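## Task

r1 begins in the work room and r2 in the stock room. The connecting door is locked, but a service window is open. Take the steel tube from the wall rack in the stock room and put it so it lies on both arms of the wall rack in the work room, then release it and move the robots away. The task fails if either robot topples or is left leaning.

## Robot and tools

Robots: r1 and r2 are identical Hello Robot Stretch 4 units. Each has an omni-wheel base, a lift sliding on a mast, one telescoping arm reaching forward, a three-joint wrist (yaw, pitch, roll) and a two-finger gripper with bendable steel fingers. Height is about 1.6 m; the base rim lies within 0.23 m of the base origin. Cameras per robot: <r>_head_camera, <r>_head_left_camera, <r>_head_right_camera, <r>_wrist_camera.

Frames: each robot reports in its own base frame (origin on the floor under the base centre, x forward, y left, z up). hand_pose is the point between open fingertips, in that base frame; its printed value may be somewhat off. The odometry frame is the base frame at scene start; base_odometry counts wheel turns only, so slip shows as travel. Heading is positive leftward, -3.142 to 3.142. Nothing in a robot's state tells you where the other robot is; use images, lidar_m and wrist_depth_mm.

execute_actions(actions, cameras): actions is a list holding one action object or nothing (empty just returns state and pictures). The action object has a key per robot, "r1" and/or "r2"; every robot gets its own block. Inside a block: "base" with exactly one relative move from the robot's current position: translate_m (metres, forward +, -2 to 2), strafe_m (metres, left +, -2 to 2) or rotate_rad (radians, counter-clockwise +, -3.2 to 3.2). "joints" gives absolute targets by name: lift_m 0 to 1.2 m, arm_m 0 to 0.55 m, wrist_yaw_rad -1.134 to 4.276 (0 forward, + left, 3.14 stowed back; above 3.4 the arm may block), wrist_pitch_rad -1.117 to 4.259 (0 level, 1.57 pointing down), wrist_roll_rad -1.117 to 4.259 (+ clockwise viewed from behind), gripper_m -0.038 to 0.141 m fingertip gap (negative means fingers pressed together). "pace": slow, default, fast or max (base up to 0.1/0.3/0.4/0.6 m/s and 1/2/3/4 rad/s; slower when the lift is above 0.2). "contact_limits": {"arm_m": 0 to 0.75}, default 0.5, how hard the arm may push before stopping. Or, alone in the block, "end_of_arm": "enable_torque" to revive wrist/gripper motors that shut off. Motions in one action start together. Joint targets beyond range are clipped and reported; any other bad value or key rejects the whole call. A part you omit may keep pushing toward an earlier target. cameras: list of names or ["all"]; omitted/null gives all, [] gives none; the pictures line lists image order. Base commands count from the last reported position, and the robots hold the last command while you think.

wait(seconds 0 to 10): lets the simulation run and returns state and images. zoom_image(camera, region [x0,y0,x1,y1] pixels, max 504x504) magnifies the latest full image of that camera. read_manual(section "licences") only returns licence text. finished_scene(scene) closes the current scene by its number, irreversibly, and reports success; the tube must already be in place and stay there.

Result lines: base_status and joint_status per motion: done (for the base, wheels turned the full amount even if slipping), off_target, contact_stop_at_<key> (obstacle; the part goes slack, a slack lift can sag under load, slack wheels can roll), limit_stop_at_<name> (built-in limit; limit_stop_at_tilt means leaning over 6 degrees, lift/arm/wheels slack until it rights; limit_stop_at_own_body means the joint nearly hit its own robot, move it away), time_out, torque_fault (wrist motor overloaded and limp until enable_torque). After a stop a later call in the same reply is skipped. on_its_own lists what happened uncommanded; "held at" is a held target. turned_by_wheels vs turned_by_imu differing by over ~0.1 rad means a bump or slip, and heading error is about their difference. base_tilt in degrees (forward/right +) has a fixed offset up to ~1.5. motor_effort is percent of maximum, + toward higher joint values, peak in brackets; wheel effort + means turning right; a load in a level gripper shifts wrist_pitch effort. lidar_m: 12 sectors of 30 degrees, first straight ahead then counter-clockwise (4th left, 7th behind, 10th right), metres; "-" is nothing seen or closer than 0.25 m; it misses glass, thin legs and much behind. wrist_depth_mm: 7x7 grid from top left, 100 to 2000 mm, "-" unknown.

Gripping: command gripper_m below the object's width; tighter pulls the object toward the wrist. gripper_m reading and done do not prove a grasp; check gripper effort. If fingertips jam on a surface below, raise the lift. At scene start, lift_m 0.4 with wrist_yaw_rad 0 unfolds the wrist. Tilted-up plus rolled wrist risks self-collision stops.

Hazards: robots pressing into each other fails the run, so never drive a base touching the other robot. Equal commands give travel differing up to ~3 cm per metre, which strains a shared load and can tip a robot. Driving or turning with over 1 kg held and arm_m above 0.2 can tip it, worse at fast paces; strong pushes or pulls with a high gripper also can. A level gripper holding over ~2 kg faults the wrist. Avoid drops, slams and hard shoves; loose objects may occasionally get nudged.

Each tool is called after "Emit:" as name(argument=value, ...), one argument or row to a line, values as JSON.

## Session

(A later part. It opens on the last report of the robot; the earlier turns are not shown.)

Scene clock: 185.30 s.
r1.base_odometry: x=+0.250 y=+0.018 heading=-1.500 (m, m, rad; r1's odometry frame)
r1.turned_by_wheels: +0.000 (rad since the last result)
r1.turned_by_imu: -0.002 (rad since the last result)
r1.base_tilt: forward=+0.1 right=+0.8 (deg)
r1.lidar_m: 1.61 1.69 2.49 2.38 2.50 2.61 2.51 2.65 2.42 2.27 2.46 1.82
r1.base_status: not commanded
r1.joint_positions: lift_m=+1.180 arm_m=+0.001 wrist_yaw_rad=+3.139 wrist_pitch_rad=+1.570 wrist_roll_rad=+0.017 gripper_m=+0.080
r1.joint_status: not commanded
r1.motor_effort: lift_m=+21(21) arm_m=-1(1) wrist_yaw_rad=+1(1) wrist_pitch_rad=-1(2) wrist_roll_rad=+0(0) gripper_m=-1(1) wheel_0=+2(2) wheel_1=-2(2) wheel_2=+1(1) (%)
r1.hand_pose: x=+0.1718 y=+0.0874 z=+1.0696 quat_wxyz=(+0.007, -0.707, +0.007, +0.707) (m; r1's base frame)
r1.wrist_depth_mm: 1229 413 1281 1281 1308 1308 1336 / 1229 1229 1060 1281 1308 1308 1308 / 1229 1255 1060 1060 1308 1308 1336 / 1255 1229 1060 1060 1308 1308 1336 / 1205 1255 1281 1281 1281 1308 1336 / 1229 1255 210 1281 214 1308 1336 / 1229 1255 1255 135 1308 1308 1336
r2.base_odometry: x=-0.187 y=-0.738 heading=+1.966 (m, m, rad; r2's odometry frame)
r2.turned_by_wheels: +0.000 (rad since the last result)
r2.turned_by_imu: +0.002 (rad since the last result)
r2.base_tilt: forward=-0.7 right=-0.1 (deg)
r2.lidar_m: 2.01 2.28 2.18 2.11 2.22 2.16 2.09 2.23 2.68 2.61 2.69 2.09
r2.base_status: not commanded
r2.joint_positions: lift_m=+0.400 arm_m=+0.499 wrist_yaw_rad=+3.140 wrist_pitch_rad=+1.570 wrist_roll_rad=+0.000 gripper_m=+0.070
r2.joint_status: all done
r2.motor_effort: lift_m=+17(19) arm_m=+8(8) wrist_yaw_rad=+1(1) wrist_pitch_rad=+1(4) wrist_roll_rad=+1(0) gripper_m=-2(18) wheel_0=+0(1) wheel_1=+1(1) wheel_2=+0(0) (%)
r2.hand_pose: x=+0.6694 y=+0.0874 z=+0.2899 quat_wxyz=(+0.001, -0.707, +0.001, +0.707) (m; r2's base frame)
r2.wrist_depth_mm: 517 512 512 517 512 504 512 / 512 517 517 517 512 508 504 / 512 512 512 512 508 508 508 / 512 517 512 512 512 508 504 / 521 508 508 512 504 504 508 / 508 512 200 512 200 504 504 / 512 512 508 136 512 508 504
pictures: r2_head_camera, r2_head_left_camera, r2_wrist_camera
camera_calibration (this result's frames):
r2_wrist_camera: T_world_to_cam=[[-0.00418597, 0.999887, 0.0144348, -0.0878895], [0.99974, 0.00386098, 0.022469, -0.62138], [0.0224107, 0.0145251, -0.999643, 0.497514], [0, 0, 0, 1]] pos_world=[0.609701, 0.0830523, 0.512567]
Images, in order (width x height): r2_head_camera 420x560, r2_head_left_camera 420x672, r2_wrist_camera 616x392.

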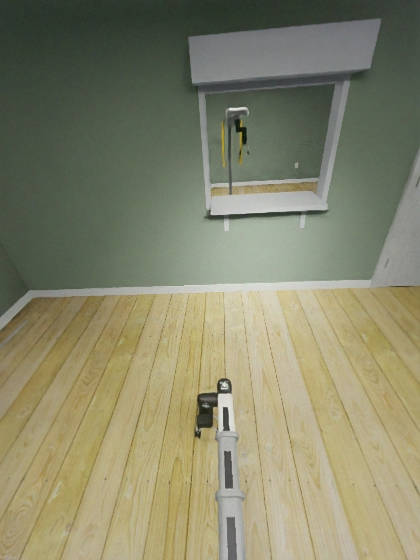

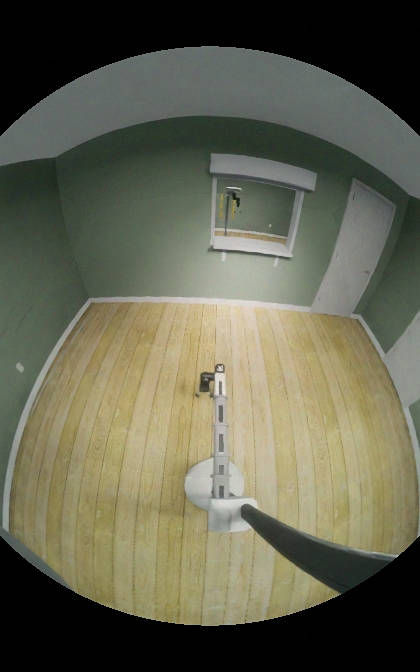

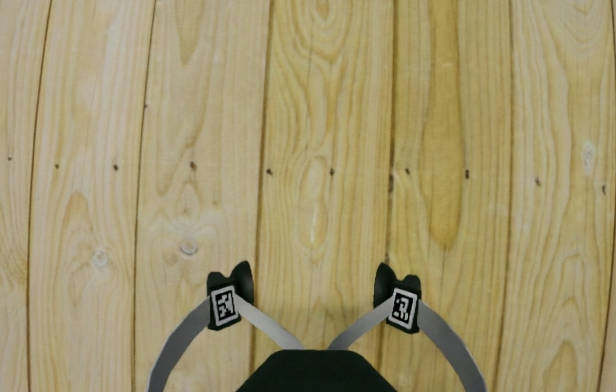

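Emit:
execute_actions(
  actions=[
    {"r2":{"base":{"rotate_rad":1.55},"joints":{"wrist_roll_rad":1.57,"arm_m":0.2,"lift_m":0.3},"pace":"fast"}},
  ],
  cameras=["r2_head_left_camera","r2_head_camera"],
)

Scene clock: 188.63 s.
r1.base_odometry: x=+0.250 y=+0.018 heading=-1.500 (m, m, rad; r1's odometry frame)
r1.turned_by_wheels: +0.000 (rad since the last result)
r1.turned_by_imu: -0.001 (rad since the last result)
r1.base_tilt: forward=+0.1 right=+0.7 (deg)
r1.lidar_m: 1.59 1.72 2.46 2.38 2.48 2.60 2.51 2.62 2.43 2.31 2.45 1.85
r1.base_status: not commanded
r1.joint_positions: lift_m=+1.180 arm_m=+0.001 wrist_yaw_rad=+3.139 wrist_pitch_rad=+1.570 wrist_roll_rad=+0.017 gripper_m=+0.080
r1.joint_status: not commanded
r1.motor_effort: lift_m=+21(21) arm_m=-1(1) wrist_yaw_rad=+3(3) wrist_pitch_rad=-1(1) wrist_roll_rad=+0(0) gripper_m=-4(2) wheel_0=+2(2) wheel_1=-2(2) wheel_2=+1(1) (%)
r1.hand_pose: x=+0.1718 y=+0.0874 z=+1.0696 quat_wxyz=(+0.007, -0.707, +0.007, +0.707) (m; r1's base frame)
r1.wrist_depth_mm: 1229 410 1255 1281 1308 1336 1336 / 1255 1255 1078 1255 1308 1308 1336 / 1229 1255 1078 1060 1281 1336 1336 / 1229 1255 1060 1078 1308 1308 1308 / 1255 1255 1255 1308 1281 1336 1336 / 1229 1255 209 1281 214 1308 1308 / 1229 1229 1255 135 1308 1308 1336
r2.base_odometry: x=-0.187 y=-0.738 heading=-2.768 (m, m, rad; r2's odometry frame)
r2.turned_by_wheels: +1.550 (rad since the last result)
r2.turned_by_imu: +1.574 (rad since the last result)
r2.base_tilt: forward=-0.8 right=-0.2 (deg)
r2.lidar_m: 2.11 2.22 2.16 1.81 2.20 2.71 2.60 2.72 2.09 2.04 2.28 2.19
r2.base_status: done
r2.joint_positions: lift_m=+0.300 arm_m=+0.201 wrist_yaw_rad=+3.140 wrist_pitch_rad=+1.570 wrist_roll_rad=+1.569 gripper_m=+0.070
r2.joint_status: all done
r2.motor_effort: lift_m=+17(16) arm_m=-8(10) wrist_yaw_rad=+0(3) wrist_pitch_rad=+1(2) wrist_roll_rad=+3(6) gripper_m=-1(2) wheel_0=-3(11) wheel_1=-1(14) wheel_2=+2(9) (%)
r2.hand_pose: x=+0.3722 y=+0.0874 z=+0.1899 quat_wxyz=(+0.500, -0.500, +0.500, +0.500) (m; r2's base frame)
r2.wrist_depth_mm: 415 415 413 410 410 410 404 / 415 415 415 410 413 410 407 / 418 415 418 413 410 410 402 / 293 413 410 413 415 407 407 / 266 364 413 413 413 407 407 / 240 327 200 410 200 410 407 / 228 279 415 136 410 407 404
pictures: r2_head_camera, r2_head_left_camera
Images, in order (width x height): r2_head_camera 420x560, r2_head_left_camera 420x672.

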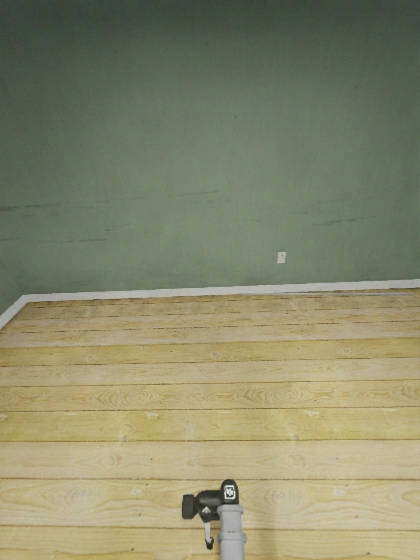

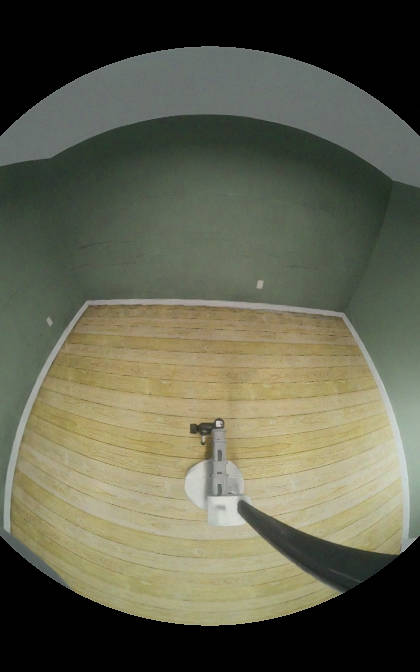

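Emit:
zoom_image(
  camera="r2_head_camera",
  region=[200, 260, 420, 320],
)

Region (200, 260, 420, 320) of r2_head_camera's 420x560 image, scaled by 2.291, with more detail than that image has; it fills the top 137 rows of this view, and the rest is white.

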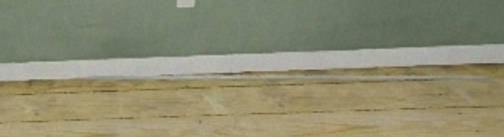

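Emit:
execute_actions(
  actions=[
    {"r2":{"base":{"strafe_m":-1.04},"joints":{"lift_m":0.2},"pace":"max"}},
  ],
  cameras=[],
)

Emit:
execute_actions(
  actions=[
    {"r2":{"base":{"translate_m":1.5},"joints":{"lift_m":0.35},"pace":"max"}},
  ],
  cameras=["r2_head_left_camera","r2_head_camera","r2_wrist_camera"],
)

Emit:
zoom_image(
  camera="r2_head_left_camera",
  region=[80, 330, 340, 500],
)

Scene clock: 199.23 s.
r1.base_odometry: x=+0.250 y=+0.018 heading=-1.500 (m, m, rad; r1's odometry frame)
r1.turned_by_wheels: +0.000 (rad since the last result)
r1.turned_by_imu: -0.001 (rad since the last result)
r1.base_tilt: forward=+0.1 right=+0.7 (deg)
r1.lidar_m: 1.61 1.70 2.48 2.38 2.48 2.59 2.52 2.62 2.41 2.30 2.42 1.81
r1.base_status: not commanded
r1.joint_positions: lift_m=+1.180 arm_m=+0.001 wrist_yaw_rad=+3.139 wrist_pitch_rad=+1.570 wrist_roll_rad=+0.017 gripper_m=+0.080
r1.joint_status: not commanded
r1.motor_effort: lift_m=+21(21) arm_m=-1(1) wrist_yaw_rad=+2(3) wrist_pitch_rad=+0(1) wrist_roll_rad=+0(0) gripper_m=+0(4) wheel_0=+2(2) wheel_1=-2(2) wheel_2=+1(1) (%)
r1.hand_pose: x=+0.1718 y=+0.0874 z=+1.0696 quat_wxyz=(+0.007, -0.707, +0.007, +0.707) (m; r1's base frame)
r1.wrist_depth_mm: 1255 415 1255 1281 1308 1308 1336 / 1229 1255 1060 1281 1281 1336 1336 / 1229 1255 1060 1060 1308 1308 1336 / 1229 1255 1060 1078 1281 1336 1366 / 1255 1255 1281 1308 1308 1308 1336 / 1229 1255 209 1281 213 1336 1336 / 1229 1255 1255 135 1281 1308 1336
r2.base_odometry: x=-0.567 y=+0.231 heading=-2.768 (m, m, rad; r2's odometry frame)
r2.turned_by_wheels: +0.000 (rad since the last result)
r2.turned_by_imu: +0.004 (rad since the last result)
r2.base_tilt: forward=-0.9 right=-0.2 (deg)
r2.lidar_m: 2.08 2.20 3.06 2.84 3.30 2.68 2.61 1.59 1.01 0.98 1.17 1.62
r2.base_status: done
r2.joint_positions: lift_m=+0.200 arm_m=+0.201 wrist_yaw_rad=+3.140 wrist_pitch_rad=+1.570 wrist_roll_rad=+1.569 gripper_m=+0.070
r2.joint_status: all done
r2.motor_effort: lift_m=+18(18) arm_m=-8(8) wrist_yaw_rad=+1(0) wrist_pitch_rad=+1(1) wrist_roll_rad=+2(3) gripper_m=-1(3) wheel_0=-3(15) wheel_1=+1(15) wheel_2=+1(1) (%)
r2.hand_pose: x=+0.3722 y=+0.0874 z=+0.0898 quat_wxyz=(+0.500, -0.500, +0.500, +0.500) (m; r2's base frame)
r2.wrist_depth_mm: 319 315 314 312 310 309 309 / 317 314 314 310 310 309 309 / 315 315 314 312 310 310 307 / 315 315 312 314 310 309 307 / 260 314 314 312 310 310 309 / 236 315 200 312 199 307 307 / 220 317 315 135 312 309 310
pictures: none
No camera images: the call's "cameras" was empty. Leave "cameras" out to get every camera's image.

Scene clock: 203.30 s.
r1.base_odometry: x=+0.250 y=+0.018 heading=-1.500 (m, m, rad; r1's odometry frame)
r1.turned_by_wheels: +0.000 (rad since the last result)
r1.turned_by_imu: -0.001 (rad since the last result)
r1.base_tilt: forward=+0.1 right=+0.8 (deg)
r1.lidar_m: 1.62 1.71 2.45 2.37 2.52 2.61 2.52 2.63 2.40 2.28 2.44 1.81
r1.base_status: not commanded
r1.joint_positions: lift_m=+1.180 arm_m=+0.001 wrist_yaw_rad=+3.139 wrist_pitch_rad=+1.570 wrist_roll_rad=+0.017 gripper_m=+0.080
r1.joint_status: not commanded
r1.motor_effort: lift_m=+21(21) arm_m=-1(1) wrist_yaw_rad=+2(3) wrist_pitch_rad=+0(0) wrist_roll_rad=+0(0) gripper_m=-2(0) wheel_0=+2(2) wheel_1=-2(2) wheel_2=+1(1) (%)
r1.hand_pose: x=+0.1718 y=+0.0874 z=+1.0696 quat_wxyz=(+0.007, -0.707, +0.007, +0.707) (m; r1's base frame)
r1.wrist_depth_mm: 1229 410 1255 1281 1308 1308 1336 / 1229 1255 1078 1281 1308 1336 1366 / 1255 1255 1060 1078 1308 1308 1336 / 1229 1255 1060 1078 1308 1308 1336 / 1255 1255 1255 1281 1308 1336 1336 / 1229 1229 211 1281 213 1308 1336 / 1255 1229 1281 135 1281 1308 1336
r2.base_odometry: x=-1.964 y=-0.317 heading=-2.768 (m, m, rad; r2's odometry frame)
r2.turned_by_wheels: +0.000 (rad since the last result)
r2.turned_by_imu: +0.003 (rad since the last result)
r2.base_tilt: forward=-0.7 right=+0.0 (deg)
r2.lidar_m: 0.56 0.59 0.86 2.56 3.24 4.28 - 1.59 1.18 1.13 0.82 0.61
r2.base_status: done
r2.joint_positions: lift_m=+0.350 arm_m=+0.201 wrist_yaw_rad=+3.140 wrist_pitch_rad=+1.570 wrist_roll_rad=+1.569 gripper_m=+0.070
r2.joint_status: all done
r2.motor_effort: lift_m=+20(24) arm_m=-8(8) wrist_yaw_rad=+0(1) wrist_pitch_rad=+0(1) wrist_roll_rad=+2(2) gripper_m=-2(2) wheel_0=+1(11) wheel_1=+1(9) wheel_2=+2(15) (%)
r2.hand_pose: x=+0.3722 y=+0.0874 z=+0.2396 quat_wxyz=(+0.500, -0.500, +0.500, +0.500) (m; r2's base frame)
r2.wrist_depth_mm: 469 466 466 462 462 455 366 / 469 473 459 462 459 462 366 / 469 462 469 462 459 459 366 / 300 462 462 459 462 452 364 / 262 362 462 459 459 445 359 / 258 329 200 462 199 442 351 / 254 291 462 135 459 394 343
pictures: r2_head_camera, r2_head_left_camera, r2_wrist_camera
camera_calibration (this result's frames):
r2_wrist_camera: T_world_to_cam=[[0.99989, 0.00573349, 0.0136448, -0.375004], [0.00541393, -0.999713, 0.0233426, 0.134453], [0.0137747, -0.0232661, -0.999634, 0.460441], [0, 0, 0, 1]] pos_world=[0.367893, 0.147277, 0.462251]
Images, in order (width x height): r2_head_camera 420x560, r2_head_left_camera 420x672, r2_wrist_camera 616x392.

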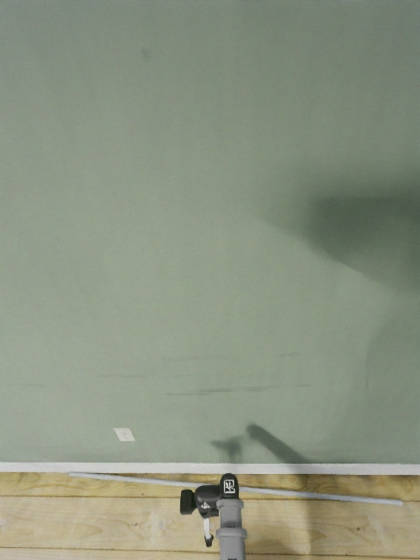

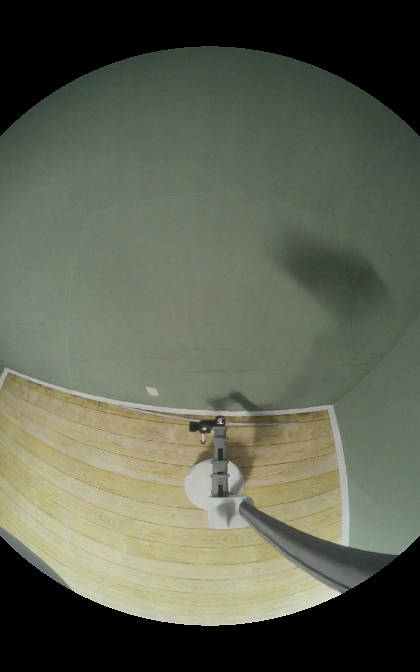

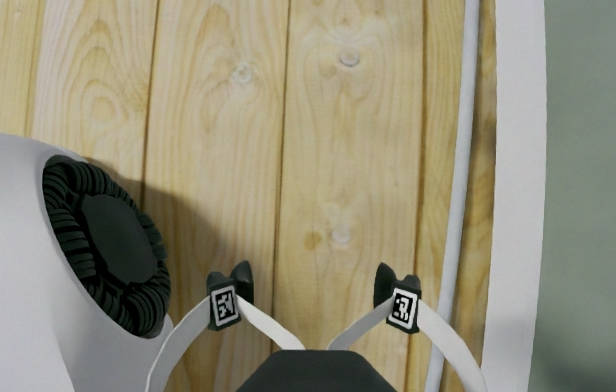

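Region (80, 330, 340, 500) of r2_head_left_camera's 420x672 image, scaled by 1.938, with more detail than that image has; it fills the top 330 rows of this view, and the rest is white.

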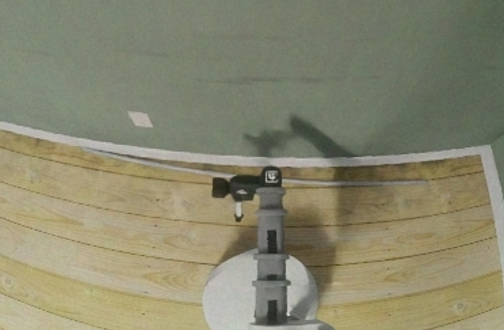

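Emit:
execute_actions(
  actions=[
    {"r2":{"base":{"strafe_m":-0.055},"joints":{"arm_m":0.355,"wrist_roll_rad":1.65,"gripper_m":0.05,"lift_m":0.25},"contact_limits":{"arm_m":0.15}}},
  ],
  cameras=["r2_head_camera","r2_wrist_camera"],
)

Emit:
zoom_image(
  camera="r2_head_camera",
  region=[20, 400, 420, 560],
)

Scene clock: 213.00 s.
r1.base_odometry: x=+0.250 y=+0.018 heading=-1.500 (m, m, rad; r1's odometry frame)
r1.turned_by_wheels: +0.000 (rad since the last result)
r1.turned_by_imu: -0.001 (rad since the last result)
r1.base_tilt: forward=+0.1 right=+0.8 (deg)
r1.lidar_m: 1.61 1.74 2.47 2.39 2.52 2.62 2.51 2.61 2.39 2.27 2.45 1.84
r1.base_status: not commanded
r1.joint_positions: lift_m=+1.180 arm_m=+0.001 wrist_yaw_rad=+3.139 wrist_pitch_rad=+1.570 wrist_roll_rad=+0.017 gripper_m=+0.080
r1.joint_status: not commanded
r1.motor_effort: lift_m=+21(21) arm_m=-1(1) wrist_yaw_rad=+1(1) wrist_pitch_rad=+1(2) wrist_roll_rad=+0(0) gripper_m=-2(0) wheel_0=+2(2) wheel_1=-2(2) wheel_2=+1(1) (%)
r1.hand_pose: x=+0.1718 y=+0.0874 z=+1.0696 quat_wxyz=(+0.007, -0.707, +0.007, +0.707) (m; r1's base frame)
r1.wrist_depth_mm: 1229 410 1255 1281 1308 1336 1336 / 1255 1255 1060 1281 1281 1336 1336 / 1255 1255 1060 1078 1308 1308 1308 / 1229 1229 1060 1078 1308 1308 1336 / 1229 1255 1281 1281 1308 1308 1308 / 1229 1229 209 1281 214 1336 1308 / 1229 1255 1255 135 1308 1308 1336
r2.base_odometry: x=-1.984 y=-0.266 heading=-2.768 (m, m, rad; r2's odometry frame)
r2.turned_by_wheels: +0.000 (rad since the last result)
r2.turned_by_imu: +0.001 (rad since the last result)
r2.base_tilt: forward=-0.9 right=-0.1 (deg)
r2.lidar_m: 0.56 0.61 0.87 2.55 3.26 4.29 3.95 1.53 1.13 1.07 0.83 0.61
r2.base_status: done
r2.joint_positions: lift_m=+0.250 arm_m=+0.354 wrist_yaw_rad=+3.140 wrist_pitch_rad=+1.570 wrist_roll_rad=+1.650 gripper_m=+0.050
r2.joint_status: all done
r2.motor_effort: lift_m=+17(19) arm_m=+8(8) wrist_yaw_rad=+1(1) wrist_pitch_rad=+0(0) wrist_roll_rad=+2(3) gripper_m=-3(4) wheel_0=+1(10) wheel_1=-2(10) wheel_2=+1(3) (%)
r2.contact_limits: arm_m 0.15
r2.hand_pose: x=+0.5244 y=+0.0874 z=+0.1399 quat_wxyz=(+0.520, -0.479, +0.520, +0.480) (m; r2's base frame)
r2.wrist_depth_mm: 366 364 362 362 312 177 - / 366 362 362 364 324 181 - / 368 364 364 359 336 186 - / 364 362 364 364 343 188 - / 366 364 364 362 351 189 - / 366 364 195 357 195 191 - / 366 366 362 136 357 162 -
pictures: r2_head_camera, r2_wrist_camera
camera_calibration (this result's frames):
r2_wrist_camera: T_world_to_cam=[[0.997129, -0.0744654, 0.0137627, -0.517418], [-0.0747732, -0.996926, 0.0233969, 0.177755], [0.0119782, -0.0243588, -0.999632, 0.359721], [0, 0, 0, 1]] pos_world=[0.524915, 0.147442, 0.362551]
Images, in order (width x height): r2_head_camera 420x560, r2_wrist_camera 616x392.

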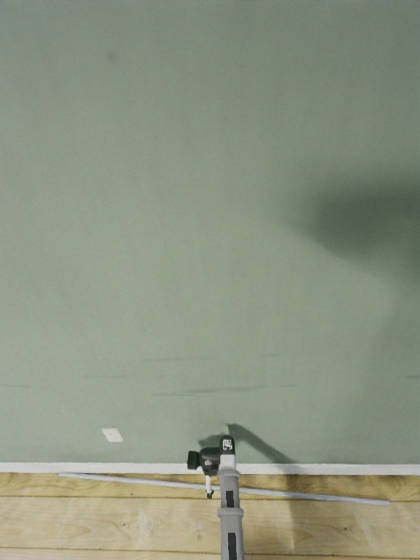

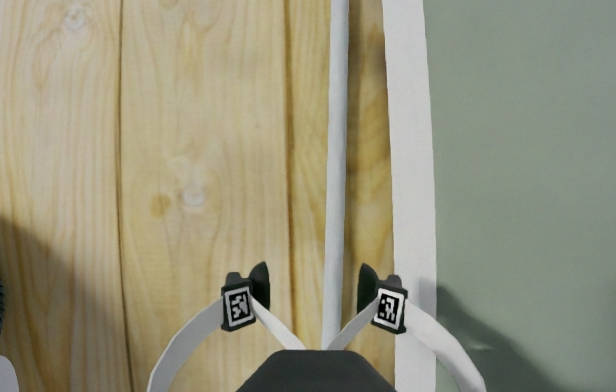

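Region (20, 400, 420, 560) of r2_head_camera's 420x560 image, scaled by 1.260, with more detail than that image has; it fills the top 202 rows of this view, and the rest is white.

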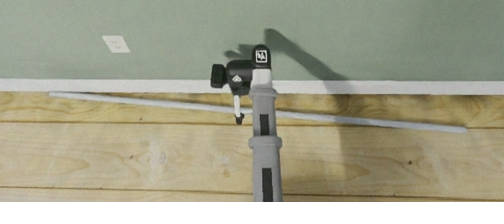

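Emit:
execute_actions(
  actions=[
    {"r2":{"joints":{"arm_m":0.368,"wrist_roll_rad":1.68,"lift_m":0.17},"contact_limits":{"arm_m":0.15}}},
  ],
  cameras=["r2_wrist_camera"],
)

Scene clock: 217.37 s.
r1.base_odometry: x=+0.250 y=+0.018 heading=-1.500 (m, m, rad; r1's odometry frame)
r1.turned_by_wheels: +0.000 (rad since the last result)
r1.turned_by_imu: -0.001 (rad since the last result)
r1.base_tilt: forward=+0.1 right=+0.8 (deg)
r1.lidar_m: 1.61 1.72 2.44 2.39 2.52 2.60 2.52 2.61 2.40 2.30 2.45 1.81
r1.base_status: not commanded
r1.joint_positions: lift_m=+1.180 arm_m=+0.001 wrist_yaw_rad=+3.139 wrist_pitch_rad=+1.570 wrist_roll_rad=+0.017 gripper_m=+0.080
r1.joint_status: not commanded
r1.motor_effort: lift_m=+21(21) arm_m=-1(1) wrist_yaw_rad=+3(2) wrist_pitch_rad=+1(1) wrist_roll_rad=+0(1) gripper_m=-2(4) wheel_0=+2(2) wheel_1=-2(2) wheel_2=+1(1) (%)
r1.hand_pose: x=+0.1718 y=+0.0874 z=+1.0696 quat_wxyz=(+0.007, -0.707, +0.007, +0.707) (m; r1's base frame)
r1.wrist_depth_mm: 1229 413 1255 1281 1308 1336 1308 / 1229 1229 1078 1281 1308 1308 1308 / 1255 1255 1060 1078 1308 1336 1308 / 1229 1229 1060 1078 1308 1308 1336 / 1255 1255 1255 1308 1281 1308 1336 / 1229 1255 209 1281 214 1308 1308 / 1229 1255 1255 135 1281 1308 1336
r2.base_odometry: x=-1.984 y=-0.266 heading=-2.768 (m, m, rad; r2's odometry frame)
r2.turned_by_wheels: +0.000 (rad since the last result)
r2.turned_by_imu: +0.001 (rad since the last result)
r2.base_tilt: forward=-1.1 right=-0.1 (deg)
r2.lidar_m: 0.55 0.60 0.88 2.57 3.22 4.26 3.96 1.54 1.11 1.10 0.82 0.60
r2.base_status: not commanded
r2.joint_positions: lift_m=+0.170 arm_m=+0.367 wrist_yaw_rad=+3.140 wrist_pitch_rad=+1.570 wrist_roll_rad=+1.679 gripper_m=+0.050
r2.joint_status: all done
r2.motor_effort: lift_m=+16(16) arm_m=+8(8) wrist_yaw_rad=+0(1) wrist_pitch_rad=+0(0) wrist_roll_rad=+2(2) gripper_m=-2(2) wheel_0=+1(1) wheel_1=-2(2) wheel_2=+0(1) (%)
r2.contact_limits: arm_m 0.15
r2.hand_pose: x=+0.5374 y=+0.0874 z=+0.0599 quat_wxyz=(+0.527, -0.472, +0.527, +0.472) (m; r2's base frame)
r2.wrist_depth_mm: 286 283 283 281 239 145 - / 285 283 282 282 252 150 - / 286 283 282 281 267 154 - / 286 283 283 282 279 158 - / 286 285 281 281 281 161 - / 286 282 196 282 195 163 - / 286 285 282 137 279 139 -
pictures: r2_wrist_camera
camera_calibration (this result's frames):
r2_wrist_camera: T_world_to_cam=[[0.994472, -0.104097, 0.0137553, -0.525258], [-0.104398, -0.99426, 0.0234177, 0.196286], [0.0112387, -0.0247243, -0.999631, 0.280015], [0, 0, 0, 1]] pos_world=[0.539699, 0.147405, 0.28254]
Images, in order (width x height): r2_wrist_camera 616x392.

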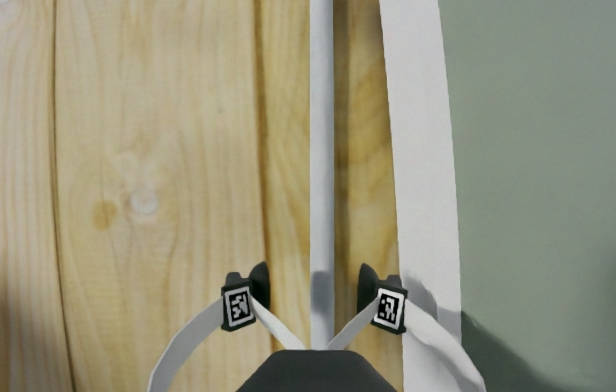

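Emit:
execute_actions(
  actions=[
    {"r2":{"joints":{"lift_m":0.128},"pace":"slow"}},
  ],
  cameras=[],
)

Emit:
execute_actions(
  actions=[
    {"r2":{"joints":{"gripper_m":-0.038}}},
  ],
  cameras=["r2_wrist_camera","r2_head_camera"],
)

Emit:
execute_actions(
  actions=[
    {"r2":{"joints":{"lift_m":0.2,"arm_m":0.25},"pace":"slow"}},
  ],
  cameras=["r2_head_camera","r2_wrist_camera"],
)

Emit:
wait(
  seconds=4,
)

Scene clock: 221.83 s.
r1.base_odometry: x=+0.250 y=+0.018 heading=-1.500 (m, m, rad; r1's odometry frame)
r1.turned_by_wheels: +0.000 (rad since the last result)
r1.turned_by_imu: -0.001 (rad since the last result)
r1.base_tilt: forward=+0.0 right=+0.7 (deg)
r1.lidar_m: 1.60 1.69 2.47 2.36 2.49 2.58 2.52 2.62 2.42 2.29 2.47 1.82
r1.base_status: not commanded
r1.joint_positions: lift_m=+1.180 arm_m=+0.001 wrist_yaw_rad=+3.139 wrist_pitch_rad=+1.570 wrist_roll_rad=+0.017 gripper_m=+0.080
r1.joint_status: not commanded
r1.motor_effort: lift_m=+21(21) arm_m=-1(1) wrist_yaw_rad=+3(2) wrist_pitch_rad=+1(1) wrist_roll_rad=+0(1) gripper_m=-3(2) wheel_0=+2(2) wheel_1=-2(2) wheel_2=+1(1) (%)
r1.hand_pose: x=+0.1718 y=+0.0874 z=+1.0696 quat_wxyz=(+0.007, -0.707, +0.007, +0.707) (m; r1's base frame)
r1.wrist_depth_mm: 1255 413 1281 1281 1308 1336 1336 / 1229 1255 1060 1281 1308 1336 1336 / 1229 1255 1060 1078 1308 1308 1336 / 1229 1255 1060 1060 1308 1308 1308 / 1229 1255 1281 1281 1308 1308 1336 / 1229 1229 210 1281 214 1336 1336 / 1255 1229 1255 135 1281 1308 1308
r2.base_odometry: x=-1.984 y=-0.266 heading=-2.768 (m, m, rad; r2's odometry frame)
r2.turned_by_wheels: +0.000 (rad since the last result)
r2.turned_by_imu: +0.001 (rad since the last result)
r2.base_tilt: forward=-0.9 right=-0.3 (deg)
r2.lidar_m: 0.58 0.60 0.86 2.54 3.26 4.29 3.95 1.55 1.10 1.09 0.80 0.61
r2.base_status: not commanded
r2.joint_positions: lift_m=+0.129 arm_m=+0.367 wrist_yaw_rad=+3.140 wrist_pitch_rad=+1.569 wrist_roll_rad=+1.679 gripper_m=+0.050
r2.joint_status: all done
r2.motor_effort: lift_m=+11(15) arm_m=+8(8) wrist_yaw_rad=+0(0) wrist_pitch_rad=+3(3) wrist_roll_rad=+2(2) gripper_m=-3(3) wheel_0=+1(1) wheel_1=-2(2) wheel_2=+1(1) (%)
r2.hand_pose: x=+0.5371 y=+0.0874 z=+0.0184 quat_wxyz=(+0.526, -0.471, +0.527, +0.472) (m; r2's base frame)
r2.wrist_depth_mm: 245 244 244 243 235 143 - / 246 243 243 242 240 147 - / 245 244 243 242 242 152 - / 245 244 243 242 242 153 - / 245 244 244 242 241 152 - / 246 244 195 241 193 153 - / 245 245 243 135 242 138 -
pictures: none
No camera images: the call's "cameras" was empty. Leave "cameras" out to get every camera's image.

Scene clock: 223.40 s.
r1.base_odometry: x=+0.250 y=+0.018 heading=-1.500 (m, m, rad; r1's odometry frame)
r1.turned_by_wheels: +0.000 (rad since the last result)
r1.turned_by_imu: +0.000 (rad since the last result)
r1.base_tilt: forward=+0.1 right=+0.6 (deg)
r1.lidar_m: 1.62 1.70 2.46 2.38 2.49 2.62 2.50 2.63 2.40 2.29 2.45 1.83
r1.base_status: not commanded
r1.joint_positions: lift_m=+1.180 arm_m=+0.001 wrist_yaw_rad=+3.139 wrist_pitch_rad=+1.570 wrist_roll_rad=+0.017 gripper_m=+0.080
r1.joint_status: not commanded
r1.motor_effort: lift_m=+21(21) arm_m=-1(1) wrist_yaw_rad=+2(1) wrist_pitch_rad=+3(1) wrist_roll_rad=+0(0) gripper_m=-4(2) wheel_0=+2(2) wheel_1=-2(2) wheel_2=+1(1) (%)
r1.hand_pose: x=+0.1718 y=+0.0874 z=+1.0696 quat_wxyz=(+0.007, -0.707, +0.007, +0.707) (m; r1's base frame)
r1.wrist_depth_mm: 1229 410 1255 1281 1281 1336 1336 / 1255 1255 1060 1281 1308 1336 1336 / 1255 1255 1060 1078 1308 1281 1336 / 1255 1255 1060 1078 1281 1308 1308 / 1229 1255 1281 1281 1308 1308 1308 / 1255 1255 210 1281 214 1308 1336 / 1229 1255 1281 135 1308 1308 1336
r2.base_odometry: x=-1.984 y=-0.266 heading=-2.768 (m, m, rad; r2's odometry frame)
r2.turned_by_wheels: +0.000 (rad since the last result)
r2.turned_by_imu: +0.000 (rad since the last result)
r2.base_tilt: forward=-0.9 right=+0.0 (deg)
r2.lidar_m: 0.57 0.60 0.88 2.56 3.27 4.28 3.97 1.57 1.12 1.09 0.83 0.59
r2.base_status: not commanded
r2.joint_positions: lift_m=+0.128 arm_m=+0.367 wrist_yaw_rad=+3.140 wrist_pitch_rad=+1.570 wrist_roll_rad=+1.680 gripper_m=-0.037
r2.joint_status: all done
r2.motor_effort: lift_m=+19(19) arm_m=+8(8) wrist_yaw_rad=+0(1) wrist_pitch_rad=+1(6) wrist_roll_rad=+2(3) gripper_m=-24(25) wheel_0=+1(0) wheel_1=-2(2) wheel_2=+1(0) (%)
r2.hand_pose: x=+0.5375 y=+0.0874 z=+0.0177 quat_wxyz=(+0.527, -0.472, +0.527, +0.472) (m; r2's base frame)
r2.wrist_depth_mm: 241 239 238 237 236 146 - / 241 241 239 238 236 148 - / 242 240 238 238 236 147 - / 241 240 240 237 238 147 - / 242 239 239 237 236 147 - / 241 240 179 205 180 148 - / 241 241 239 213 237 140 -
pictures: r2_head_camera, r2_wrist_camera
camera_calibration (this result's frames):
r2_wrist_camera: T_world_to_cam=[[0.994471, -0.104106, 0.0137231, -0.524754], [-0.104407, -0.994259, 0.0234211, 0.197287], [0.011206, -0.0247244, -0.999631, 0.237837], [0, 0, 0, 1]] pos_world=[0.539786, 0.147404, 0.24033]
Images, in order (width x height): r2_head_camera 420x560, r2_wrist_camera 616x392.

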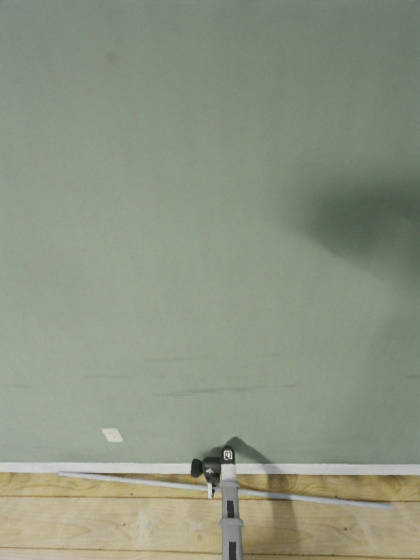

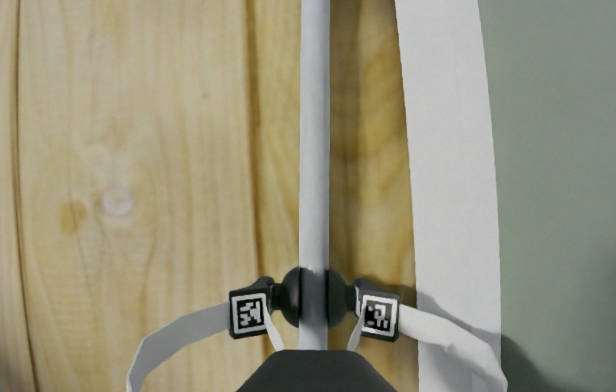

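Scene clock: 225.87 s.
r1.base_odometry: x=+0.250 y=+0.018 heading=-1.500 (m, m, rad; r1's odometry frame)
r1.turned_by_wheels: +0.000 (rad since the last result)
r1.turned_by_imu: -0.001 (rad since the last result)
r1.base_tilt: forward=+0.3 right=+0.8 (deg)
r1.lidar_m: 1.62 1.70 2.45 2.38 2.49 2.62 2.53 2.65 2.44 2.29 2.44 1.83
r1.base_status: not commanded
r1.joint_positions: lift_m=+1.180 arm_m=+0.001 wrist_yaw_rad=+3.139 wrist_pitch_rad=+1.570 wrist_roll_rad=+0.017 gripper_m=+0.080
r1.joint_status: not commanded
r1.motor_effort: lift_m=+21(21) arm_m=-1(1) wrist_yaw_rad=+2(1) wrist_pitch_rad=-1(3) wrist_roll_rad=+0(0) gripper_m=-4(4) wheel_0=+2(2) wheel_1=-2(2) wheel_2=+1(1) (%)
r1.hand_pose: x=+0.1718 y=+0.0874 z=+1.0696 quat_wxyz=(+0.007, -0.707, +0.007, +0.707) (m; r1's base frame)
r1.wrist_depth_mm: 1229 413 1255 1281 1308 1308 1336 / 1229 1255 1060 1308 1308 1308 1308 / 1229 1255 1060 1060 1336 1336 1308 / 1229 1229 1060 1060 1308 1336 1336 / 1229 1255 1255 1281 1281 1308 1366 / 1255 1255 209 1255 214 1308 1336 / 1229 1255 1255 135 1281 1308 1336
r2.base_odometry: x=-1.984 y=-0.266 heading=-2.768 (m, m, rad; r2's odometry frame)
r2.turned_by_wheels: +0.000 (rad since the last result)
r2.turned_by_imu: +0.001 (rad since the last result)
r2.base_tilt: forward=-0.9 right=+0.1 (deg)
r2.lidar_m: 0.55 0.43 0.63 2.54 3.25 4.29 3.97 1.54 1.12 1.08 0.84 0.61
r2.base_status: not commanded
r2.joint_positions: lift_m=+0.200 arm_m=+0.251 wrist_yaw_rad=+3.140 wrist_pitch_rad=+1.570 wrist_roll_rad=+1.680 gripper_m=-0.037
r2.joint_status: all done
r2.motor_effort: lift_m=+25(27) arm_m=-8(9) wrist_yaw_rad=+0(0) wrist_pitch_rad=-1(1) wrist_roll_rad=+2(3) gripper_m=-24(24) wheel_0=+1(0) wheel_1=-2(2) wheel_2=+0(0) (%)
r2.hand_pose: x=+0.4223 y=+0.0874 z=+0.0893 quat_wxyz=(+0.527, -0.472, +0.527, +0.472) (m; r2's base frame)
r2.wrist_depth_mm: 315 314 312 309 309 306 - / 314 312 310 309 307 306 253 / 315 314 312 310 307 306 257 / 314 310 310 309 309 306 263 / 315 312 312 310 307 306 265 / 315 312 179 204 179 307 268 / 296 314 310 214 310 303 -
pictures: r2_head_camera, r2_wrist_camera
camera_calibration (this result's frames):
r2_wrist_camera: T_world_to_cam=[[0.994465, -0.104158, 0.0137838, -0.411206], [-0.104461, -0.994253, 0.0234149, 0.183609], [0.0112657, -0.0247251, -0.999631, 0.310636], [0, 0, 0, 1]] pos_world=[0.42461, 0.147404, 0.311891]
Images, in order (width x height): r2_head_camera 420x560, r2_wrist_camera 616x392.

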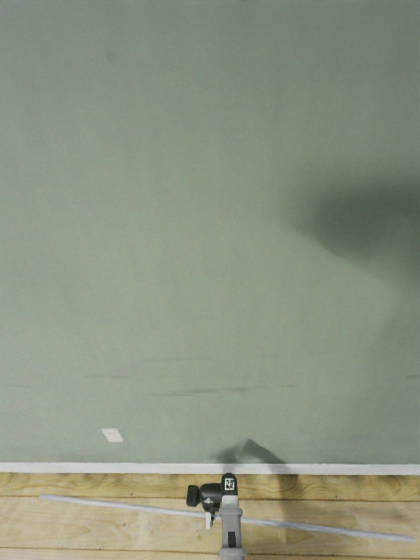

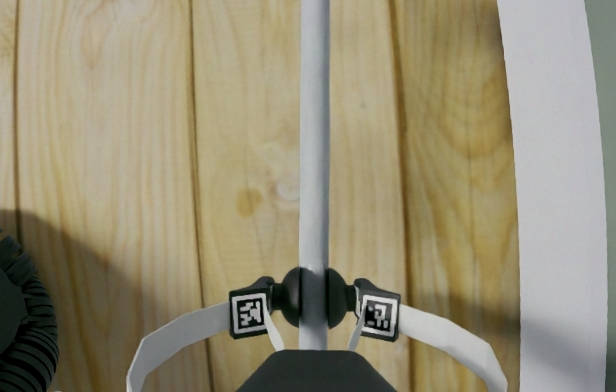

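Scene clock: 229.87 s.
r1.base_odometry: x=+0.250 y=+0.018 heading=-1.500 (m, m, rad; r1's odometry frame)
r1.turned_by_wheels: +0.000 (rad since the last result)
r1.turned_by_imu: -0.001 (rad since the last result)
r1.base_tilt: forward=+0.1 right=+0.8 (deg)
r1.lidar_m: 1.63 1.73 2.48 2.37 2.51 2.61 2.50 2.62 2.42 2.28 2.47 1.82
r1.base_status: not commanded
r1.joint_positions: lift_m=+1.180 arm_m=+0.001 wrist_yaw_rad=+3.139 wrist_pitch_rad=+1.570 wrist_roll_rad=+0.017 gripper_m=+0.080
r1.joint_status: not commanded
r1.motor_effort: lift_m=+21(21) arm_m=-1(1) wrist_yaw_rad=+2(1) wrist_pitch_rad=+2(3) wrist_roll_rad=+0(0) gripper_m=+0(4) wheel_0=+2(2) wheel_1=-2(2) wheel_2=+1(1) (%)
r1.hand_pose: x=+0.1718 y=+0.0874 z=+1.0696 quat_wxyz=(+0.007, -0.707, +0.007, +0.707) (m; r1's base frame)
r1.wrist_depth_mm: 1255 415 1255 1308 1308 1308 1336 / 1229 1255 1060 1281 1281 1336 1336 / 1229 1255 1060 1060 1281 1336 1336 / 1229 1255 1078 1078 1308 1336 1336 / 1229 1255 1255 1281 1308 1308 1336 / 1229 1281 210 1281 213 1308 1308 / 1229 1255 1255 135 1281 1308 1336
r2.base_odometry: x=-1.984 y=-0.266 heading=-2.768 (m, m, rad; r2's odometry frame)
r2.turned_by_wheels: +0.000 (rad since the last result)
r2.turned_by_imu: +0.001 (rad since the last result)
r2.base_tilt: forward=-0.9 right=+0.0 (deg)
r2.lidar_m: 0.57 0.42 0.64 2.55 3.24 4.25 3.95 1.54 1.14 1.08 0.80 0.62
r2.base_status: not commanded
r2.joint_positions: lift_m=+0.200 arm_m=+0.251 wrist_yaw_rad=+3.140 wrist_pitch_rad=+1.570 wrist_roll_rad=+1.680 gripper_m=-0.037
r2.joint_status: all done
r2.motor_effort: lift_m=+24(27) arm_m=-8(9) wrist_yaw_rad=+1(0) wrist_pitch_rad=+0(1) wrist_roll_rad=+2(3) gripper_m=-24(24) wheel_0=+1(0) wheel_1=-2(2) wheel_2=+1(0) (%)
r2.hand_pose: x=+0.4223 y=+0.0874 z=+0.0893 quat_wxyz=(+0.527, -0.472, +0.527, +0.472) (m; r2's base frame)
r2.wrist_depth_mm: 314 314 310 307 307 306 - / 315 312 310 307 307 304 253 / 314 312 310 309 309 307 257 / 315 312 312 309 307 306 263 / 314 312 312 309 310 307 264 / 314 314 179 205 180 306 266 / 293 312 310 214 307 304 -
wait: 4.00 s; at rest by 0.27 s
pictures: r1_head_camera, r1_head_left_camera, r1_head_right_camera, r1_wrist_camera, r2_head_camera, r2_head_left_camera, r2_head_right_camera, r2_wrist_camera
camera_calibration (this result's frames):
r1_wrist_camera: T_world_to_cam=[[-0.00252765, 0.99846, 0.0554207, -0.15527], [0.999992, 0.00269542, -0.00295262, -0.112869], [-0.00309745, 0.0554128, -0.998459, 1.29015], [0, 0, 0, 1]] pos_world=[0.116472, 0.0838447, 1.29643]
r2_wrist_camera: T_world_to_cam=[[0.994465, -0.104158, 0.0137838, -0.411206], [-0.104461, -0.994253, 0.0234149, 0.183609], [0.0112657, -0.0247251, -0.999631, 0.310636], [0, 0, 0, 1]] pos_world=[0.42461, 0.147404, 0.311891]
Images, in order (width x height): r1_head_camera 420x560, r1_head_left_camera 420x672, r1_head_right_camera 420x672, r1_wrist_camera 616x392, r2_head_camera 420x560, r2_head_left_camera 420x672, r2_head_right_camera 420x672, r2_wrist_camera 616x392.

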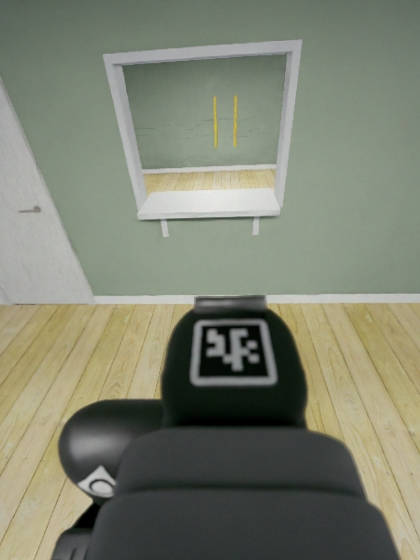

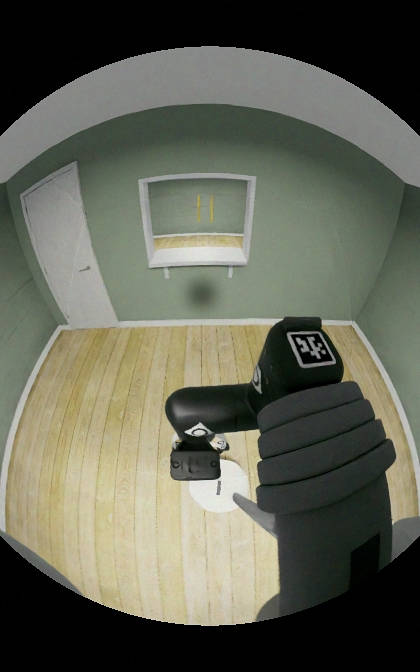

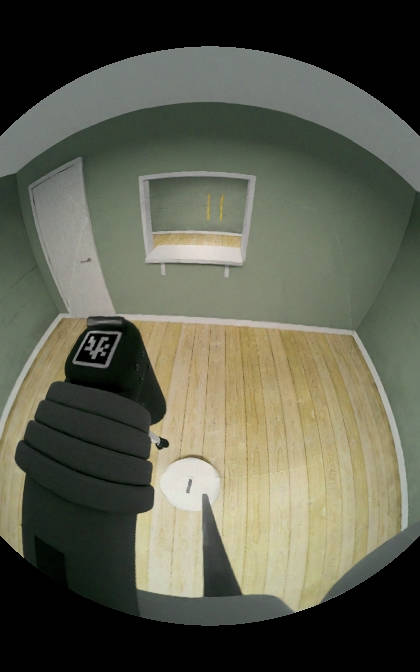

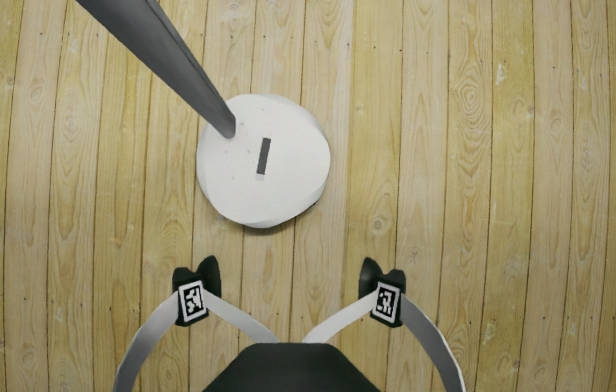

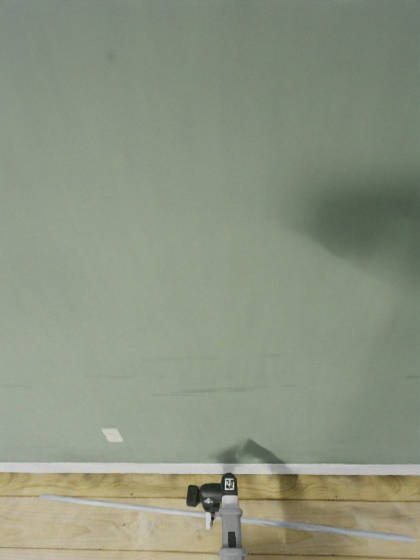

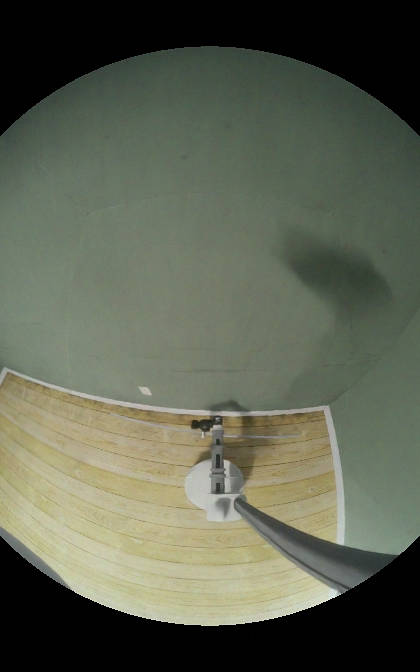

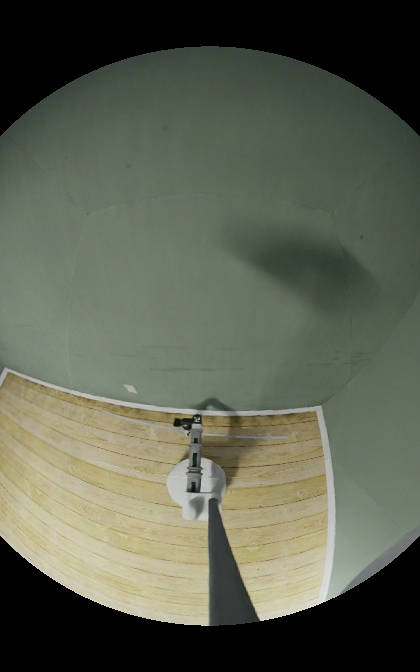

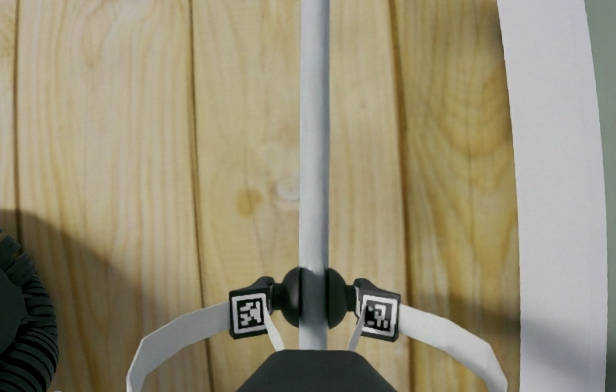

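Emit:
execute_actions(
  actions=[
    {"r2":{"base":{"translate_m":-0.6},"joints":{"lift_m":1.15},"pace":"slow"},"r1":{"base":{"translate_m":0.75}}},
  ],
  cameras=["r2_head_left_camera","r2_head_right_camera"],
)

Scene clock: 247.50 s.
r1.base_odometry: x=+0.303 y=-0.730 heading=-1.499 (m, m, rad; r1's odometry frame)
r1.turned_by_wheels: +0.000 (rad since the last result)
r1.turned_by_imu: -0.006 (rad since the last result)
r1.base_tilt: forward=+0.0 right=+0.8 (deg)
r1.lidar_m: 0.86 0.91 1.49 2.34 2.47 3.38 3.31 3.25 2.44 2.34 1.44 0.88
r1.base_status: done
r1.joint_positions: lift_m=+1.180 arm_m=+0.001 wrist_yaw_rad=+3.140 wrist_pitch_rad=+1.570 wrist_roll_rad=+0.017 gripper_m=+0.080
r1.joint_status: not commanded
r1.motor_effort: lift_m=+21(21) arm_m=-1(1) wrist_yaw_rad=+1(2) wrist_pitch_rad=+0(2) wrist_roll_rad=+0(0) gripper_m=-6(3) wheel_0=+1(6) wheel_1=+0(11) wheel_2=+1(10) (%)
r1.hand_pose: x=+0.1718 y=+0.0874 z=+1.0696 quat_wxyz=(+0.007, -0.707, +0.007, +0.707) (m; r1's base frame)
r1.wrist_depth_mm: 1229 410 1281 1281 1281 1336 1308 / 1255 1229 1060 1308 1308 1308 1336 / 1229 1255 1060 1060 1281 1308 1336 / 1229 1229 1060 1078 1308 1308 1308 / 1229 1255 1281 1281 1308 1308 1308 / 1229 1281 209 1281 214 1308 1308 / 1229 1255 1281 135 1308 1308 1336
r2.base_odometry: x=-1.425 y=-0.047 heading=-2.768 (m, m, rad; r2's odometry frame)
r2.turned_by_wheels: +0.000 (rad since the last result)
r2.turned_by_imu: +0.003 (rad since the last result)
r2.base_tilt: forward=-0.8 right=-0.1 (deg)
r2.lidar_m: 0.37 0.42 0.62 3.17 3.01 3.66 3.53 1.34 1.13 1.08 0.51 0.40
r2.base_status: done
r2.joint_positions: lift_m=+1.150 arm_m=+0.251 wrist_yaw_rad=+3.140 wrist_pitch_rad=+1.570 wrist_roll_rad=+1.680 gripper_m=-0.037
r2.joint_status: all done
r2.motor_effort: lift_m=+25(26) arm_m=-8(8) wrist_yaw_rad=+0(0) wrist_pitch_rad=+0(0) wrist_roll_rad=+1(2) gripper_m=-25(24) wheel_0=-4(4) wheel_1=-4(4) wheel_2=+3(6) (%)
r2.hand_pose: x=+0.4223 y=+0.0874 z=+1.0393 quat_wxyz=(+0.527, -0.472, +0.527, +0.472) (m; r2's base frame)
r2.wrist_depth_mm: 1281 1281 1255 1255 1229 1229 1042 / 1281 1255 1229 1229 1255 1255 1098 / 1255 1255 1281 1255 1255 1255 1118 / 1255 1308 1255 1255 1281 1255 1138 / 1308 1060 1060 1255 1255 1229 1118 / 1255 1060 179 205 180 1229 1138 / 621 1281 1255 213 1255 1255 1118
pictures: r2_head_left_camera, r2_head_right_camera
Images, in order (width x height): r2_head_left_camera 420x672, r2_head_right_camera 420x672.

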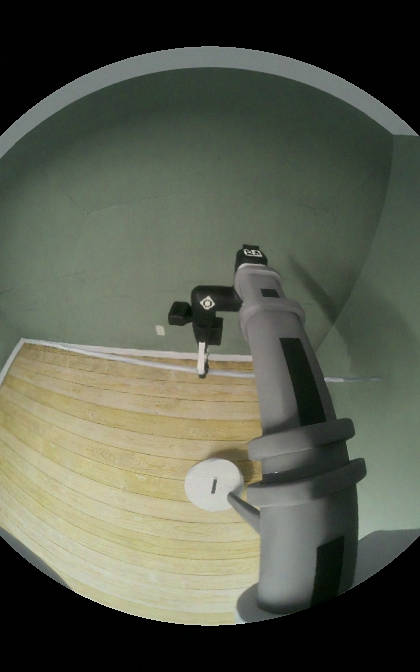

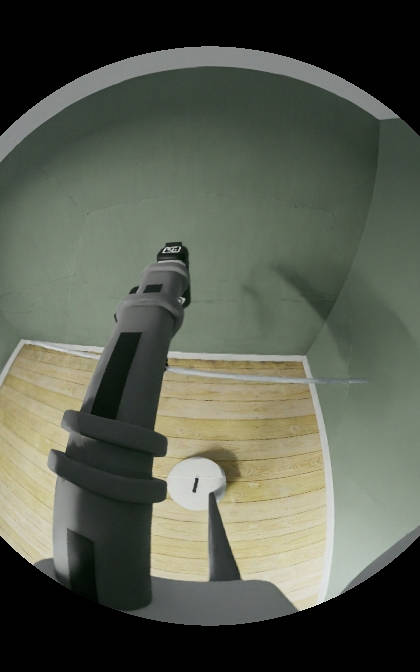

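Holds level.

Emit:
execute_actions(
  actions=[
    {"r2":{"base":{"translate_m":-1.8},"joints":{"arm_m":0.2}}},
  ],
  cameras=["r2_head_right_camera","r1_head_camera"],
)

Scene clock: 258.07 s.
r1.base_odometry: x=+0.303 y=-0.730 heading=-1.499 (m, m, rad; r1's odometry frame)
r1.turned_by_wheels: +0.000 (rad since the last result)
r1.turned_by_imu: -0.002 (rad since the last result)
r1.base_tilt: forward=+0.2 right=+0.7 (deg)
r1.lidar_m: 0.84 0.92 1.52 2.36 2.49 3.38 3.29 3.28 2.41 2.33 1.46 0.92
r1.base_status: not commanded
r1.joint_positions: lift_m=+1.180 arm_m=+0.001 wrist_yaw_rad=+3.140 wrist_pitch_rad=+1.570 wrist_roll_rad=+0.017 gripper_m=+0.080
r1.joint_status: not commanded
r1.motor_effort: lift_m=+21(21) arm_m=-1(1) wrist_yaw_rad=+3(2) wrist_pitch_rad=+1(1) wrist_roll_rad=+0(0) gripper_m=-7(5) wheel_0=+1(1) wheel_1=+0(0) wheel_2=+1(1) (%)
r1.hand_pose: x=+0.1718 y=+0.0874 z=+1.0696 quat_wxyz=(+0.007, -0.707, +0.007, +0.707) (m; r1's base frame)
r1.wrist_depth_mm: 1229 410 1255 1281 1308 1308 1336 / 1229 1255 1078 1281 1308 1308 1308 / 1229 1255 1060 1060 1308 1308 1336 / 1229 1255 1060 1060 1281 1336 1308 / 1255 1229 1281 1281 1308 1308 1336 / 1255 1255 210 1255 214 1336 1336 / 1229 1229 1255 135 1308 1308 1308
r2.base_odometry: x=+0.251 y=+0.609 heading=-2.768 (m, m, rad; r2's odometry frame)
r2.turned_by_wheels: +0.000 (rad since the last result)
r2.turned_by_imu: +0.001 (rad since the last result)
r2.base_tilt: forward=-0.9 right=+0.1 (deg)
r2.lidar_m: 0.33 0.38 0.53 2.92 2.40 1.73 1.68 1.46 1.09 0.90 0.43 0.33
r2.base_status: done
r2.joint_positions: lift_m=+1.150 arm_m=+0.201 wrist_yaw_rad=+3.140 wrist_pitch_rad=+1.570 wrist_roll_rad=+1.680 gripper_m=-0.037
r2.joint_status: all done
r2.motor_effort: lift_m=+24(25) arm_m=-8(8) wrist_yaw_rad=+1(2) wrist_pitch_rad=+1(1) wrist_roll_rad=+2(2) gripper_m=-24(25) wheel_0=-3(8) wheel_1=-2(5) wheel_2=+0(9) (%)
r2.hand_pose: x=+0.3722 y=+0.0874 z=+1.0393 quat_wxyz=(+0.527, -0.471, +0.527, +0.472) (m; r2's base frame)
r2.wrist_depth_mm: 1281 1255 1255 1255 1255 1229 1205 / 1255 1281 1255 1229 1255 1229 1205 / 1308 1255 1281 1255 1229 1255 1229 / 1255 1255 1255 1229 1229 1229 1281 / 1255 1229 1042 1229 1205 1205 1255 / 1255 1042 179 205 180 1229 1205 / 569 960 1281 174 1255 1229 1205
pictures: r1_head_camera, r2_head_right_camera
Images, in order (width x height): r1_head_camera 420x560, r2_head_right_camera 420x672.

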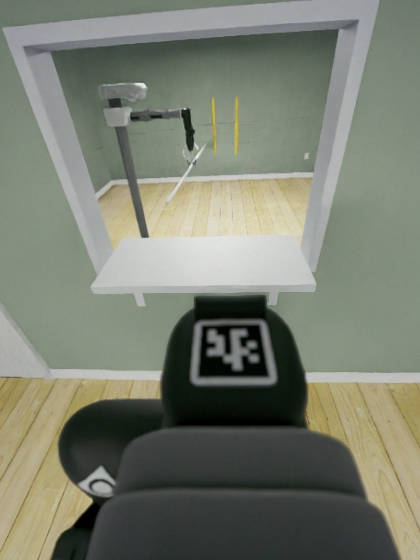

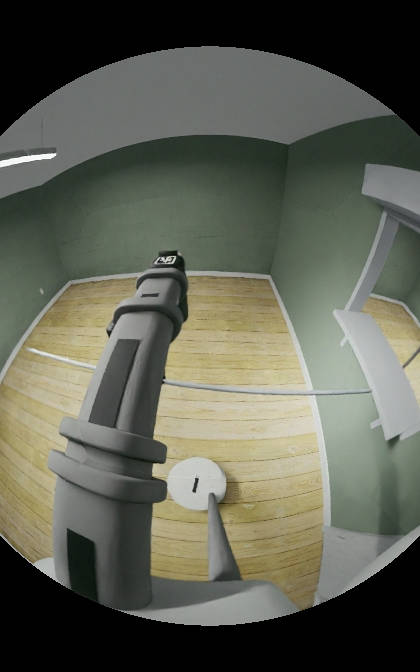

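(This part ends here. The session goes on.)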